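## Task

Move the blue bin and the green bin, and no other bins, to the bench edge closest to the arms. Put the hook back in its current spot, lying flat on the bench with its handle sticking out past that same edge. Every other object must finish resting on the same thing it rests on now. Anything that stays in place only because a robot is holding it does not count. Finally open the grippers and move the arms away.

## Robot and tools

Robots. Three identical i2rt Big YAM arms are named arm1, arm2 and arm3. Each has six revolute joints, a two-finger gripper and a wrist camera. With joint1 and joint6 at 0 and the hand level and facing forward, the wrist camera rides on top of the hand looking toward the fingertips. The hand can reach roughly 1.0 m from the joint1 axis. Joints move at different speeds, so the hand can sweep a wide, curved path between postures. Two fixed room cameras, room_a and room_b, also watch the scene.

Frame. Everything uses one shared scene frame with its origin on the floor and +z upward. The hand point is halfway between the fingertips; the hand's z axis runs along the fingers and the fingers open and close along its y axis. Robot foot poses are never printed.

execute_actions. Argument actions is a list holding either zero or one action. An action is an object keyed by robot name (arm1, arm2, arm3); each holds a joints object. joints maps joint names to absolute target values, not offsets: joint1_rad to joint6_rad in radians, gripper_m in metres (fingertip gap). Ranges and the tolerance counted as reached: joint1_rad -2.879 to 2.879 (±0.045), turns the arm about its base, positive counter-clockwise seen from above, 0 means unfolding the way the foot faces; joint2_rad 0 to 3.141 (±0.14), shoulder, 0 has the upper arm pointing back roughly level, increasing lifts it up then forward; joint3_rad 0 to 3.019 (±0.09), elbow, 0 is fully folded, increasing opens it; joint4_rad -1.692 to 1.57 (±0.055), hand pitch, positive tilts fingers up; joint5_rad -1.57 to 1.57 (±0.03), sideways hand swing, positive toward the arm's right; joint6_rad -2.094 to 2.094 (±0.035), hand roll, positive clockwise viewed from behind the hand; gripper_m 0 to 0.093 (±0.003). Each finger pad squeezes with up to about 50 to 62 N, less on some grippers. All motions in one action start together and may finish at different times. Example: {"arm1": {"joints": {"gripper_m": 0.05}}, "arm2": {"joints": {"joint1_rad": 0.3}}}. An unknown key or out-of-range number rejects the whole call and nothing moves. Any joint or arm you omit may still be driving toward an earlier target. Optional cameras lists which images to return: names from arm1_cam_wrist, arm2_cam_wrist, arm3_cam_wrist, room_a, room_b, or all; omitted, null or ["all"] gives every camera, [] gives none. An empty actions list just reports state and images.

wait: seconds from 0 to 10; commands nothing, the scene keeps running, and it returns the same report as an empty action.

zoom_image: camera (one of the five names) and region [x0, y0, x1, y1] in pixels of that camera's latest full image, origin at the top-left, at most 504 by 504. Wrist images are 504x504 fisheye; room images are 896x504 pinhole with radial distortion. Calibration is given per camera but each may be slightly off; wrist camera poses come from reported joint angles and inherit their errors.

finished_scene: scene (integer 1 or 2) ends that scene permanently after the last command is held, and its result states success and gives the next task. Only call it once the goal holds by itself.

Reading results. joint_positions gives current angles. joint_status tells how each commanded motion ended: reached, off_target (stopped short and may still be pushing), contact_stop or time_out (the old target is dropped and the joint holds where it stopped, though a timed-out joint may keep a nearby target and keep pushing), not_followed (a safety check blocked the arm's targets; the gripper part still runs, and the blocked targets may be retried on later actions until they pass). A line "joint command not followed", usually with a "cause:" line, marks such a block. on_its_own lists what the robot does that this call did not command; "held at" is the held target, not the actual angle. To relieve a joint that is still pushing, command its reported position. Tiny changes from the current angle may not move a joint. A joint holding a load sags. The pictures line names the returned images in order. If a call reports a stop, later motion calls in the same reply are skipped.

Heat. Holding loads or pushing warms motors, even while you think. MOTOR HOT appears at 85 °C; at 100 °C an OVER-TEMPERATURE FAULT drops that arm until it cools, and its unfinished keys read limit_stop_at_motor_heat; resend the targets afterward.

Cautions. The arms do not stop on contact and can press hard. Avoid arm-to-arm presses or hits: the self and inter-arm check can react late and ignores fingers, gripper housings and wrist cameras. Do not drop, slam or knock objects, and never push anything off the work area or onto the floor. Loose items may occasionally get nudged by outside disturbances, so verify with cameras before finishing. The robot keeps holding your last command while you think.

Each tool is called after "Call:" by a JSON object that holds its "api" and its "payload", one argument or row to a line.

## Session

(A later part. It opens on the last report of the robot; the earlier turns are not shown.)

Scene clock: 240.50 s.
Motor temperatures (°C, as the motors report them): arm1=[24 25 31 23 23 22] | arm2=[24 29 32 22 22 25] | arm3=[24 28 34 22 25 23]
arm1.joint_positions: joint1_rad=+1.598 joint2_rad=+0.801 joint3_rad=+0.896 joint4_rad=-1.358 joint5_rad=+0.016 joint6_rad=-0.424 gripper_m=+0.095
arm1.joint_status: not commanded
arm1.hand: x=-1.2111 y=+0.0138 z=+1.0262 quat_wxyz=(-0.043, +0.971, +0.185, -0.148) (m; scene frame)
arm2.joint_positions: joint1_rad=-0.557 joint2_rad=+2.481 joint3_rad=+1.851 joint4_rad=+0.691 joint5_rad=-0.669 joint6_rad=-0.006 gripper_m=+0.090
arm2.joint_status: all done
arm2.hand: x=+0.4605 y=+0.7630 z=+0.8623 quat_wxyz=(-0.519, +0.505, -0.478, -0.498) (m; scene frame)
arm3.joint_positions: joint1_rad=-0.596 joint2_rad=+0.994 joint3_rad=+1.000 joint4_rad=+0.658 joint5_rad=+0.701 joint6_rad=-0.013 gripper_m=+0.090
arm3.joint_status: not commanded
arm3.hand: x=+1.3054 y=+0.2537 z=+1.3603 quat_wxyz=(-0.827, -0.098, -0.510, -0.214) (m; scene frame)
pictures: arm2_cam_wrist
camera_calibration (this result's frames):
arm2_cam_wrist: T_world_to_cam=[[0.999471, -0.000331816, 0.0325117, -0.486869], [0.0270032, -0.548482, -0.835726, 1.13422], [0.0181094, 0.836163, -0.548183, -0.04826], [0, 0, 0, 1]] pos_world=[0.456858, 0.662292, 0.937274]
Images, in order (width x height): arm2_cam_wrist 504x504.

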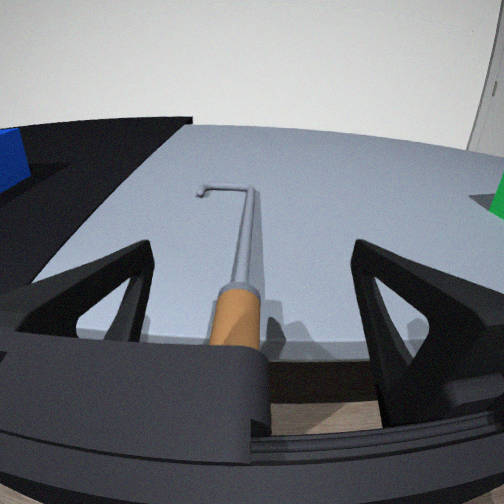

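Call:
{"api": "execute_actions", "payload": {
  "actions": [
    {"arm2":{"joints":{"joint2_rad":2.58,"joint4_rad":0.71}}}
  ],
  "cameras": []
}}

Call:
{"api": "execute_actions", "payload": {
  "actions": [
    {"arm2":{"joints":{"gripper_m":0}}}
  ],
  "cameras": ["arm2_cam_wrist"]
}}

Call:
{"api": "execute_actions", "payload": {
  "actions": [
    {"arm2":{"joints":{"joint2_rad":2.46,"joint4_rad":0.68,"joint6_rad":-1.57}}}
  ],
  "cameras": []
}}

Call:
{"api": "execute_actions", "payload": {
  "actions": [
    {"arm2":{"joints":{"joint2_rad":2.0,"joint4_rad":0.3}}}
  ],
  "cameras": ["arm2_cam_wrist"]
}}

Scene clock: 244.93 s.
Motor temperatures (°C, as the motors report them): arm1=[24 25 31 23 23 22] | arm2=[24 30 32 22 22 25] | arm3=[24 27 34 22 25 23]
arm1.joint_positions: joint1_rad=+1.598 joint2_rad=+0.801 joint3_rad=+0.896 joint4_rad=-1.358 joint5_rad=+0.016 joint6_rad=-0.424 gripper_m=+0.095
arm1.joint_status: not commanded
arm1.hand: x=-1.2111 y=+0.0138 z=+1.0262 quat_wxyz=(-0.043, +0.971, +0.185, -0.148) (m; scene frame)
arm2.joint_positions: joint1_rad=-0.557 joint2_rad=+2.594 joint3_rad=+1.859 joint4_rad=+0.699 joint5_rad=-0.669 joint6_rad=-0.006 gripper_m=+0.090
arm2.joint_status: all done
arm2.hand: x=+0.4566 y=+0.7562 z=+0.7714 quat_wxyz=(-0.485, +0.509, -0.512, -0.494) (m; scene frame)
arm3.joint_positions: joint1_rad=-0.596 joint2_rad=+0.994 joint3_rad=+1.000 joint4_rad=+0.658 joint5_rad=+0.701 joint6_rad=-0.013 gripper_m=+0.090
arm3.joint_status: not commanded
arm3.hand: x=+1.3054 y=+0.2537 z=+1.3603 quat_wxyz=(-0.827, -0.098, -0.510, -0.214) (m; scene frame)
pictures: none
No camera images: the call's "cameras" was empty. Leave "cameras" out to get every camera's image.

Scene clock: 245.63 s.
Motor temperatures (°C, as the motors report them): arm1=[24 25 31 23 23 22] | arm2=[24 30 32 22 22 25] | arm3=[24 27 34 22 25 23]
arm1.joint_positions: joint1_rad=+1.598 joint2_rad=+0.801 joint3_rad=+0.896 joint4_rad=-1.358 joint5_rad=+0.016 joint6_rad=-0.424 gripper_m=+0.095
arm1.joint_status: not commanded
arm1.hand: x=-1.2111 y=+0.0138 z=+1.0262 quat_wxyz=(-0.043, +0.971, +0.185, -0.148) (m; scene frame)
arm2.joint_positions: joint1_rad=-0.557 joint2_rad=+2.594 joint3_rad=+1.859 joint4_rad=+0.699 joint5_rad=-0.669 joint6_rad=-0.005 gripper_m=+0.029
arm2.joint_status: gripper_m off_target (ended at +0.029, target +0.000)
arm2.hand: x=+0.4565 y=+0.7562 z=+0.7714 quat_wxyz=(-0.485, +0.509, -0.512, -0.494) (m; scene frame)
arm3.joint_positions: joint1_rad=-0.596 joint2_rad=+0.994 joint3_rad=+1.000 joint4_rad=+0.658 joint5_rad=+0.701 joint6_rad=-0.013 gripper_m=+0.090
arm3.joint_status: not commanded
arm3.hand: x=+1.3054 y=+0.2537 z=+1.3603 quat_wxyz=(-0.827, -0.098, -0.510, -0.214) (m; scene frame)
pictures: arm2_cam_wrist
camera_calibration (this result's frames):
arm2_cam_wrist: T_world_to_cam=[[0.999615, -0.000923021, -0.0277135, -0.433056], [-0.0225045, -0.610906, -0.791383, 1.09025], [-0.0161999, 0.791702, -0.610692, 0.00521192], [0, 0, 0, 1]] pos_world=[0.45751, 0.661517, 0.85399]
Images, in order (width x height): arm2_cam_wrist 504x504.

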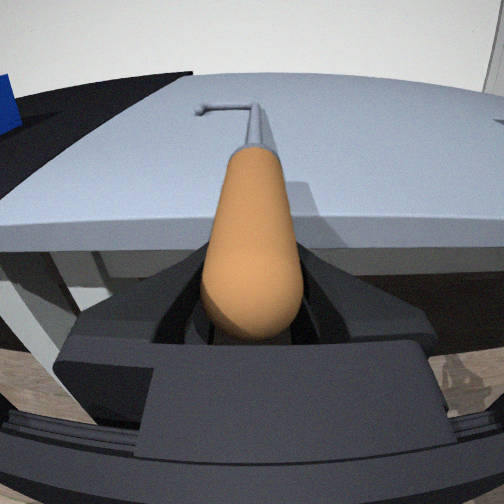

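Scene clock: 247.80 s.
Motor temperatures (°C, as the motors report them): arm1=[24 25 31 23 23 22] | arm2=[24 30 32 22 22 25] | arm3=[24 27 33 22 25 23]
arm1.joint_positions: joint1_rad=+1.598 joint2_rad=+0.801 joint3_rad=+0.896 joint4_rad=-1.358 joint5_rad=+0.016 joint6_rad=-0.424 gripper_m=+0.095
arm1.joint_status: not commanded
arm1.hand: x=-1.2111 y=+0.0138 z=+1.0262 quat_wxyz=(-0.043, +0.971, +0.185, -0.148) (m; scene frame)
arm2.joint_positions: joint1_rad=-0.557 joint2_rad=+2.508 joint3_rad=+1.859 joint4_rad=+0.668 joint5_rad=-0.672 joint6_rad=-1.559 gripper_m=+0.029
arm2.joint_status: all done
arm2.hand: x=+0.4605 y=+0.7632 z=+0.8382 quat_wxyz=(-0.707, +0.707, +0.005, -0.002) (m; scene frame)
arm3.joint_positions: joint1_rad=-0.596 joint2_rad=+0.994 joint3_rad=+1.000 joint4_rad=+0.658 joint5_rad=+0.701 joint6_rad=-0.013 gripper_m=+0.090
arm3.joint_status: not commanded
arm3.hand: x=+1.3054 y=+0.2537 z=+1.3603 quat_wxyz=(-0.827, -0.098, -0.510, -0.214) (m; scene frame)
pictures: none
No camera images: the call's "cameras" was empty. Leave "cameras" out to get every camera's image.

Scene clock: 249.60 s.
Motor temperatures (°C, as the motors report them): arm1=[24 25 31 23 23 22] | arm2=[24 30 32 22 22 25] | arm3=[24 27 33 22 25 23]
arm1.joint_positions: joint1_rad=+1.598 joint2_rad=+0.801 joint3_rad=+0.896 joint4_rad=-1.358 joint5_rad=+0.016 joint6_rad=-0.424 gripper_m=+0.095
arm1.joint_status: not commanded
arm1.hand: x=-1.2111 y=+0.0138 z=+1.0262 quat_wxyz=(-0.043, +0.971, +0.185, -0.148) (m; scene frame)
arm2.joint_positions: joint1_rad=-0.557 joint2_rad=+2.045 joint3_rad=+1.848 joint4_rad=+0.275 joint5_rad=-0.672 joint6_rad=-1.567 gripper_m=+0.029
arm2.joint_status: all done
arm2.hand: x=+0.4332 y=+0.7340 z=+1.1439 quat_wxyz=(-0.724, +0.690, +0.021, +0.014) (m; scene frame)
arm3.joint_positions: joint1_rad=-0.596 joint2_rad=+0.994 joint3_rad=+1.000 joint4_rad=+0.658 joint5_rad=+0.701 joint6_rad=-0.013 gripper_m=+0.090
arm3.joint_status: not commanded
arm3.hand: x=+1.3054 y=+0.2537 z=+1.3603 quat_wxyz=(-0.827, -0.098, -0.510, -0.214) (m; scene frame)
pictures: arm2_cam_wrist
camera_calibration (this result's frames):
arm2_cam_wrist: T_world_to_cam=[[-0.0339521, -0.0540825, 0.997959, -1.08592], [0.822261, -0.569103, -0.00286688, 0.0723574], [0.568097, 0.820485, 0.0637922, -0.795894], [0, 0, 0, 1]] pos_world=[0.355779, 0.635469, 1.13468]
Images, in order (width x height): arm2_cam_wrist 504x504.

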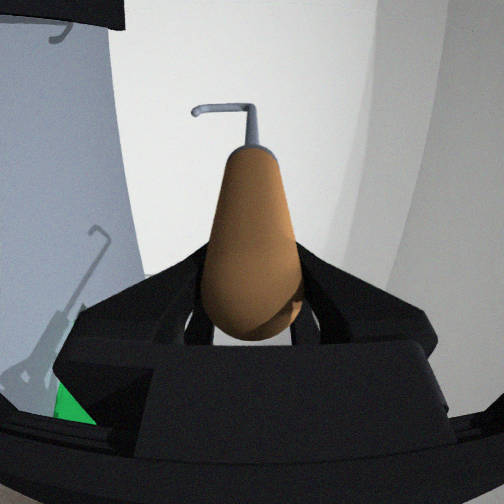

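Call:
{"api": "execute_actions", "payload": {
  "actions": [
    {"arm2":{"joints":{"joint1_rad":-0.2,"joint5_rad":-0.37}}}
  ],
  "cameras": []
}}

Call:
{"api": "execute_actions", "payload": {
  "actions": [
    {"arm2":{"joints":{"joint1_rad":0.15,"joint5_rad":-0.07}}}
  ],
  "cameras": ["arm2_cam_wrist"]
}}

Call:
{"api": "execute_actions", "payload": {
  "actions": [
    {"arm2":{"joints":{"joint1_rad":0.5,"joint5_rad":0.24}}}
  ],
  "cameras": []
}}

Call:
{"api": "execute_actions", "payload": {
  "actions": [
    {"arm2":{"joints":{"joint1_rad":0.85,"joint5_rad":0.545}}}
  ],
  "cameras": []
}}

Call:
{"api": "execute_actions", "payload": {
  "actions": [
    {"arm2":{"joints":{"joint2_rad":2.52,"joint3_rad":2.11,"joint4_rad":0.54}}}
  ],
  "cameras": ["arm2_cam_wrist","room_a"]
}}

Scene clock: 255.63 s.
Motor temperatures (°C, as the motors report them): arm1=[24 25 31 23 23 22] | arm2=[24 31 32 22 22 25] | arm3=[24 27 33 22 25 23]
arm1.joint_positions: joint1_rad=+1.598 joint2_rad=+0.801 joint3_rad=+0.896 joint4_rad=-1.358 joint5_rad=+0.016 joint6_rad=-0.424 gripper_m=+0.095
arm1.joint_status: not commanded
arm1.hand: x=-1.2111 y=+0.0138 z=+1.0262 quat_wxyz=(-0.043, +0.971, +0.185, -0.148) (m; scene frame)
arm2.joint_positions: joint1_rad=-0.208 joint2_rad=+2.045 joint3_rad=+1.848 joint4_rad=+0.275 joint5_rad=-0.370 joint6_rad=-1.569 gripper_m=+0.029
arm2.joint_status: all done
arm2.hand: x=+0.2094 y=+0.8485 z=+1.1433 quat_wxyz=(-0.728, +0.685, +0.030, -0.010) (m; scene frame)
arm3.joint_positions: joint1_rad=-0.596 joint2_rad=+0.994 joint3_rad=+1.000 joint4_rad=+0.658 joint5_rad=+0.701 joint6_rad=-0.013 gripper_m=+0.090
arm3.joint_status: not commanded
arm3.hand: x=+1.3054 y=+0.2537 z=+1.3603 quat_wxyz=(-0.827, -0.098, -0.510, -0.214) (m; scene frame)
pictures: none
No camera images: the call's "cameras" was empty. Leave "cameras" out to get every camera's image.

Scene clock: 257.53 s.
Motor temperatures (°C, as the motors report them): arm1=[24 25 31 23 23 22] | arm2=[24 31 32 22 22 25] | arm3=[24 27 33 22 25 23]
arm1.joint_positions: joint1_rad=+1.598 joint2_rad=+0.801 joint3_rad=+0.896 joint4_rad=-1.358 joint5_rad=+0.016 joint6_rad=-0.424 gripper_m=+0.095
arm1.joint_status: not commanded
arm1.hand: x=-1.2111 y=+0.0138 z=+1.0262 quat_wxyz=(-0.043, +0.971, +0.185, -0.148) (m; scene frame)
arm2.joint_positions: joint1_rad=+0.142 joint2_rad=+2.045 joint3_rad=+1.848 joint4_rad=+0.273 joint5_rad=-0.069 joint6_rad=-1.570 gripper_m=+0.029
arm2.joint_status: all done
arm2.hand: x=-0.0417 y=+0.8819 z=+1.1421 quat_wxyz=(-0.728, +0.684, +0.039, -0.036) (m; scene frame)
arm3.joint_positions: joint1_rad=-0.596 joint2_rad=+0.994 joint3_rad=+1.000 joint4_rad=+0.658 joint5_rad=+0.701 joint6_rad=-0.013 gripper_m=+0.090
arm3.joint_status: not commanded
arm3.hand: x=+1.3054 y=+0.2537 z=+1.3603 quat_wxyz=(-0.827, -0.098, -0.510, -0.214) (m; scene frame)
pictures: arm2_cam_wrist
camera_calibration (this result's frames):
arm2_cam_wrist: T_world_to_cam=[[0.0152525, -0.0667407, 0.997654, -1.07872], [0.87288, -0.485776, -0.0458422, 0.524676], [0.487696, 0.871532, 0.0508474, -0.680902], [0, 0, 0, 1]] pos_world=[-0.109453, 0.776308, 1.13487]
Images, in order (width x height): arm2_cam_wrist 504x504.

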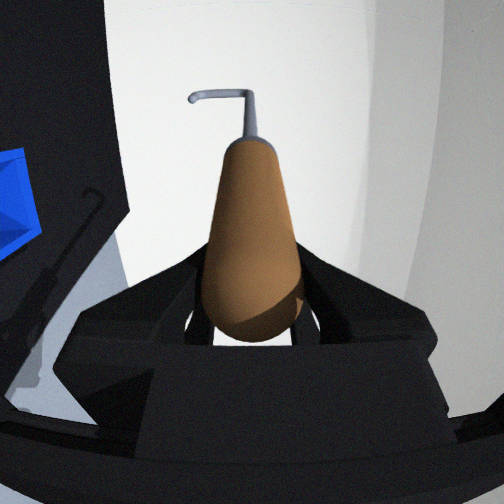

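Scene clock: 259.43 s.
Motor temperatures (°C, as the motors report them): arm1=[24 25 31 23 23 22] | arm2=[24 31 32 22 22 25] | arm3=[24 27 33 22 25 23]
arm1.joint_positions: joint1_rad=+1.598 joint2_rad=+0.801 joint3_rad=+0.896 joint4_rad=-1.358 joint5_rad=+0.016 joint6_rad=-0.424 gripper_m=+0.095
arm1.joint_status: not commanded
arm1.hand: x=-1.2111 y=+0.0138 z=+1.0262 quat_wxyz=(-0.043, +0.971, +0.185, -0.148) (m; scene frame)
arm2.joint_positions: joint1_rad=+0.492 joint2_rad=+2.045 joint3_rad=+1.848 joint4_rad=+0.273 joint5_rad=+0.241 joint6_rad=-1.571 gripper_m=+0.028
arm2.joint_status: all done
arm2.hand: x=-0.2878 y=+0.8299 z=+1.1414 quat_wxyz=(-0.726, +0.684, +0.044, -0.058) (m; scene frame)
arm3.joint_positions: joint1_rad=-0.596 joint2_rad=+0.994 joint3_rad=+1.000 joint4_rad=+0.658 joint5_rad=+0.701 joint6_rad=-0.013 gripper_m=+0.090
arm3.joint_status: not commanded
arm3.hand: x=+1.3054 y=+0.2537 z=+1.3603 quat_wxyz=(-0.827, -0.098, -0.510, -0.214) (m; scene frame)
pictures: none
No camera images: the call's "cameras" was empty. Leave "cameras" out to get every camera's image.

Scene clock: 261.33 s.
Motor temperatures (°C, as the motors report them): arm1=[24 25 31 23 23 22] | arm2=[24 31 32 22 22 25] | arm3=[24 26 33 22 25 23]
arm1.joint_positions: joint1_rad=+1.598 joint2_rad=+0.801 joint3_rad=+0.896 joint4_rad=-1.358 joint5_rad=+0.016 joint6_rad=-0.424 gripper_m=+0.095
arm1.joint_status: not commanded
arm1.hand: x=-1.2111 y=+0.0138 z=+1.0262 quat_wxyz=(-0.043, +0.971, +0.185, -0.148) (m; scene frame)
arm2.joint_positions: joint1_rad=+0.842 joint2_rad=+2.045 joint3_rad=+1.848 joint4_rad=+0.273 joint5_rad=+0.547 joint6_rad=-1.571 gripper_m=+0.028
arm2.joint_status: all done
arm2.hand: x=-0.5026 y=+0.6986 z=+1.1407 quat_wxyz=(-0.720, +0.687, +0.052, -0.081) (m; scene frame)
arm3.joint_positions: joint1_rad=-0.596 joint2_rad=+0.994 joint3_rad=+1.000 joint4_rad=+0.658 joint5_rad=+0.701 joint6_rad=-0.013 gripper_m=+0.090
arm3.joint_status: not commanded
arm3.hand: x=+1.3054 y=+0.2537 z=+1.3603 quat_wxyz=(-0.827, -0.098, -0.510, -0.214) (m; scene frame)
pictures: none
No camera images: the call's "cameras" was empty. Leave "cameras" out to get every camera's image.

Scene clock: 262.93 s.
Motor temperatures (°C, as the motors report them): arm1=[24 25 31 23 23 22] | arm2=[24 31 33 22 22 25] | arm3=[24 26 33 22 25 23]
arm1.joint_positions: joint1_rad=+1.598 joint2_rad=+0.801 joint3_rad=+0.896 joint4_rad=-1.358 joint5_rad=+0.016 joint6_rad=-0.424 gripper_m=+0.095
arm1.joint_status: not commanded
arm1.hand: x=-1.2111 y=+0.0138 z=+1.0262 quat_wxyz=(-0.043, +0.971, +0.185, -0.148) (m; scene frame)
arm2.joint_positions: joint1_rad=+0.843 joint2_rad=+2.581 joint3_rad=+2.064 joint4_rad=+0.515 joint5_rad=+0.547 joint6_rad=-1.570 gripper_m=+0.029
arm2.joint_status: all done
arm2.hand: x=-0.5569 y=+0.7543 z=+0.8457 quat_wxyz=(-0.698, +0.710, +0.069, -0.066) (m; scene frame)
arm3.joint_positions: joint1_rad=-0.596 joint2_rad=+0.994 joint3_rad=+1.000 joint4_rad=+0.658 joint5_rad=+0.701 joint6_rad=-0.013 gripper_m=+0.090
arm3.joint_status: not commanded
arm3.hand: x=+1.3054 y=+0.2537 z=+1.3603 quat_wxyz=(-0.827, -0.098, -0.510, -0.214) (m; scene frame)
pictures: arm2_cam_wrist, room_a
camera_calibration (this result's frames):
arm2_cam_wrist: T_world_to_cam=[[0.0104171, 0.0123958, 0.999869, -0.847918], [0.910974, -0.41244, -0.00437781, 0.829628], [0.412331, 0.910901, -0.0155887, -0.318892], [0, 0, 0, 1]] pos_world=[-0.615447, 0.643161, 0.846468]
Images, in order (width x height): arm2_cam_wrist 504x504, room_a 896x504.

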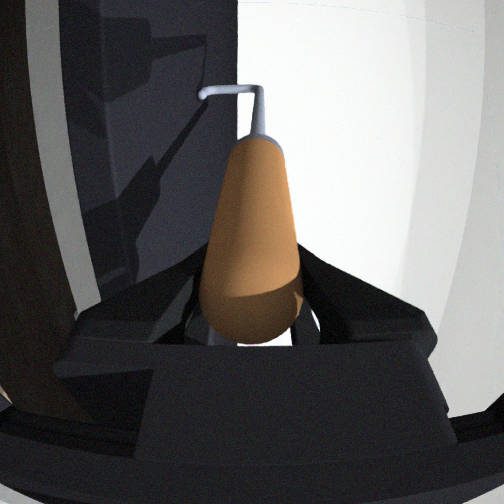

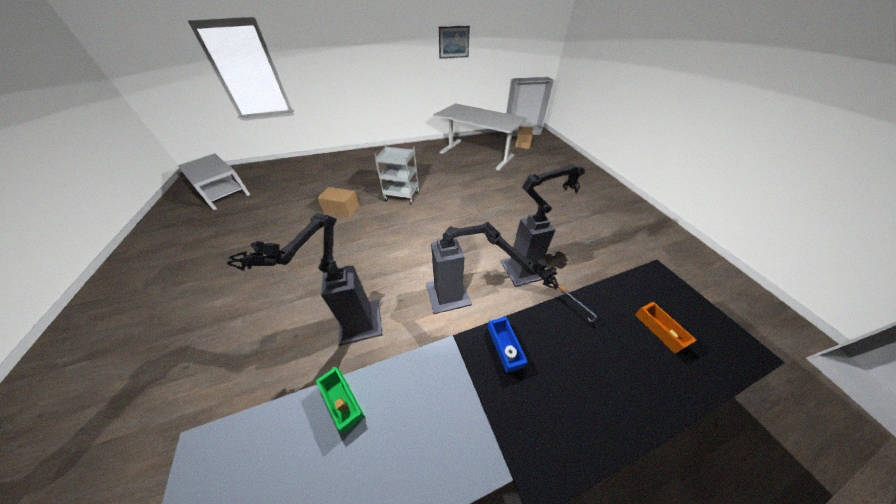

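Call:
{"api": "execute_actions", "payload": {
  "actions": [
    {"arm2":{"joints":{"joint6_rad":0}}}
  ],
  "cameras": []
}}

Call:
{"api": "execute_actions", "payload": {
  "actions": [
    {"arm2":{"joints":{"joint2_rad":2.625,"joint4_rad":0.55}}}
  ],
  "cameras": ["arm2_cam_wrist"]
}}

Scene clock: 267.97 s.
Motor temperatures (°C, as the motors report them): arm1=[24 25 31 23 23 22] | arm2=[24 32 33 22 22 25] | arm3=[24 26 33 22 25 23]
arm1.joint_positions: joint1_rad=+1.598 joint2_rad=+0.801 joint3_rad=+0.896 joint4_rad=-1.358 joint5_rad=+0.016 joint6_rad=-0.424 gripper_m=+0.095
arm1.joint_status: not commanded
arm1.hand: x=-1.2111 y=+0.0138 z=+1.0262 quat_wxyz=(-0.043, +0.971, +0.185, -0.148) (m; scene frame)
arm2.joint_positions: joint1_rad=+0.843 joint2_rad=+2.581 joint3_rad=+2.064 joint4_rad=+0.515 joint5_rad=+0.547 joint6_rad=-0.011 gripper_m=+0.029
arm2.joint_status: all done
arm2.hand: x=-0.5569 y=+0.7543 z=+0.8456 quat_wxyz=(-0.450, +0.553, -0.450, -0.537) (m; scene frame)
arm3.joint_positions: joint1_rad=-0.596 joint2_rad=+0.994 joint3_rad=+1.000 joint4_rad=+0.658 joint5_rad=+0.701 joint6_rad=-0.013 gripper_m=+0.090
arm3.joint_status: not commanded
arm3.hand: x=+1.3054 y=+0.2537 z=+1.3603 quat_wxyz=(-0.827, -0.098, -0.510, -0.214) (m; scene frame)
pictures: none
No camera images: the call's "cameras" was empty. Leave "cameras" out to get every camera's image.

Scene clock: 269.00 s.
Motor temperatures (°C, as the motors report them): arm1=[24 25 31 23 23 22] | arm2=[24 32 33 22 22 25] | arm3=[24 26 33 22 25 23]
arm1.joint_positions: joint1_rad=+1.598 joint2_rad=+0.801 joint3_rad=+0.896 joint4_rad=-1.358 joint5_rad=+0.016 joint6_rad=-0.424 gripper_m=+0.095
arm1.joint_status: not commanded
arm1.hand: x=-1.2111 y=+0.0138 z=+1.0262 quat_wxyz=(-0.043, +0.971, +0.185, -0.148) (m; scene frame)
arm2.joint_positions: joint1_rad=+0.843 joint2_rad=+2.657 joint3_rad=+2.065 joint4_rad=+0.534 joint5_rad=+0.545 joint6_rad=+0.002 gripper_m=+0.029
arm2.joint_status: all done
arm2.hand: x=-0.5532 y=+0.7494 z=+0.7820 quat_wxyz=(-0.443, +0.569, -0.456, -0.521) (m; scene frame)
arm3.joint_positions: joint1_rad=-0.596 joint2_rad=+0.994 joint3_rad=+1.000 joint4_rad=+0.658 joint5_rad=+0.701 joint6_rad=-0.013 gripper_m=+0.090
arm3.joint_status: not commanded
arm3.hand: x=+1.3054 y=+0.2537 z=+1.3603 quat_wxyz=(-0.827, -0.098, -0.510, -0.214) (m; scene frame)
pictures: arm2_cam_wrist
camera_calibration (this result's frames):
arm2_cam_wrist: T_world_to_cam=[[0.982727, 0.184479, 0.0146657, 0.395143], [0.12708, -0.615104, -0.778137, 1.14725], [-0.134529, 0.76656, -0.627923, -0.0324455], [0, 0, 0, 1]] pos_world=[-0.538477, 0.657657, 0.866554]
Images, in order (width x height): arm2_cam_wrist 504x504.

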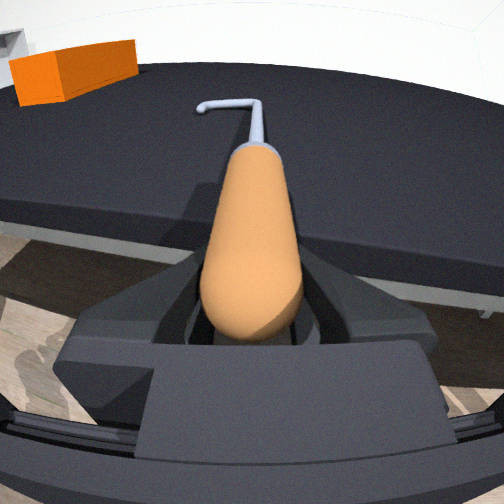

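Call:
{"api": "execute_actions", "payload": {
  "actions": [
    {"arm2":{"joints":{"gripper_m":0.09}}}
  ],
  "cameras": ["arm2_cam_wrist"]
}}

Call:
{"api": "execute_actions", "payload": {
  "actions": [
    {"arm2":{"joints":{"joint2_rad":1.4,"joint3_rad":1.7}}}
  ],
  "cameras": ["room_a"]
}}

Scene clock: 271.90 s.
Motor temperatures (°C, as the motors report them): arm1=[24 25 31 23 23 22] | arm2=[24 32 33 22 22 25] | arm3=[24 26 33 22 25 23]
arm1.joint_positions: joint1_rad=+1.598 joint2_rad=+0.801 joint3_rad=+0.896 joint4_rad=-1.358 joint5_rad=+0.016 joint6_rad=-0.424 gripper_m=+0.095
arm1.joint_status: not commanded
arm1.hand: x=-1.2111 y=+0.0138 z=+1.0262 quat_wxyz=(-0.043, +0.971, +0.185, -0.148) (m; scene frame)
arm2.joint_positions: joint1_rad=+0.843 joint2_rad=+2.657 joint3_rad=+2.065 joint4_rad=+0.534 joint5_rad=+0.545 joint6_rad=+0.002 gripper_m=+0.090
arm2.joint_status: all done
arm2.hand: x=-0.5532 y=+0.7494 z=+0.7820 quat_wxyz=(-0.443, +0.569, -0.456, -0.521) (m; scene frame)
arm3.joint_positions: joint1_rad=-0.596 joint2_rad=+0.994 joint3_rad=+1.000 joint4_rad=+0.658 joint5_rad=+0.701 joint6_rad=-0.013 gripper_m=+0.090
arm3.joint_status: not commanded
arm3.hand: x=+1.3054 y=+0.2537 z=+1.3603 quat_wxyz=(-0.827, -0.098, -0.510, -0.214) (m; scene frame)
pictures: arm2_cam_wrist
camera_calibration (this result's frames):
arm2_cam_wrist: T_world_to_cam=[[0.982731, 0.184472, 0.0144659, 0.395308], [0.12688, -0.614884, -0.778344, 1.14721], [-0.134688, 0.766738, -0.627672, -0.0328145], [0, 0, 0, 1]] pos_world=[-0.538459, 0.657638, 0.866608]
Images, in order (width x height): arm2_cam_wrist 504x504.

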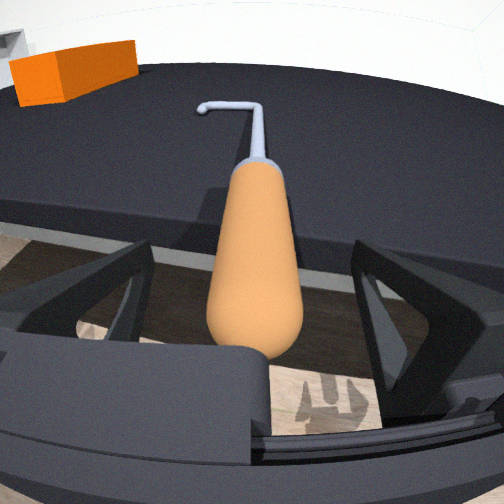

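Scene clock: 274.00 s.
Motor temperatures (°C, as the motors report them): arm1=[24 25 31 23 23 22] | arm2=[24 32 32 22 22 25] | arm3=[24 26 33 22 25 23]
arm1.joint_positions: joint1_rad=+1.598 joint2_rad=+0.801 joint3_rad=+0.896 joint4_rad=-1.358 joint5_rad=+0.016 joint6_rad=-0.424 gripper_m=+0.095
arm1.joint_status: not commanded
arm1.hand: x=-1.2111 y=+0.0138 z=+1.0262 quat_wxyz=(-0.043, +0.971, +0.185, -0.148) (m; scene frame)
arm2.joint_positions: joint1_rad=+0.843 joint2_rad=+1.417 joint3_rad=+1.681 joint4_rad=+0.550 joint5_rad=+0.545 joint6_rad=+0.002 gripper_m=+0.090
arm2.joint_status: all done
arm2.hand: x=-0.3046 y=+0.4822 z=+1.5416 quat_wxyz=(-0.452, +0.228, -0.377, -0.776) (m; scene frame)
arm3.joint_positions: joint1_rad=-0.596 joint2_rad=+0.994 joint3_rad=+1.000 joint4_rad=+0.658 joint5_rad=+0.701 joint6_rad=-0.013 gripper_m=+0.090
arm3.joint_status: not commanded
arm3.hand: x=+1.3054 y=+0.2537 z=+1.3603 quat_wxyz=(-0.827, -0.098, -0.510, -0.214) (m; scene frame)
pictures: room_a
Images, in order (width x height): room_a 896x504.

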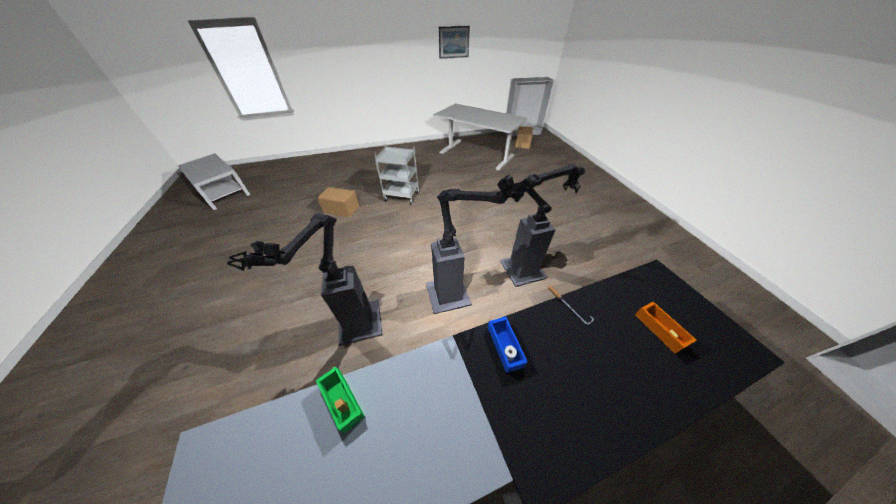

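Call:
{"api": "finished_scene", "payload": {
  "scene": 2
}}

The scene is finished: the task was done.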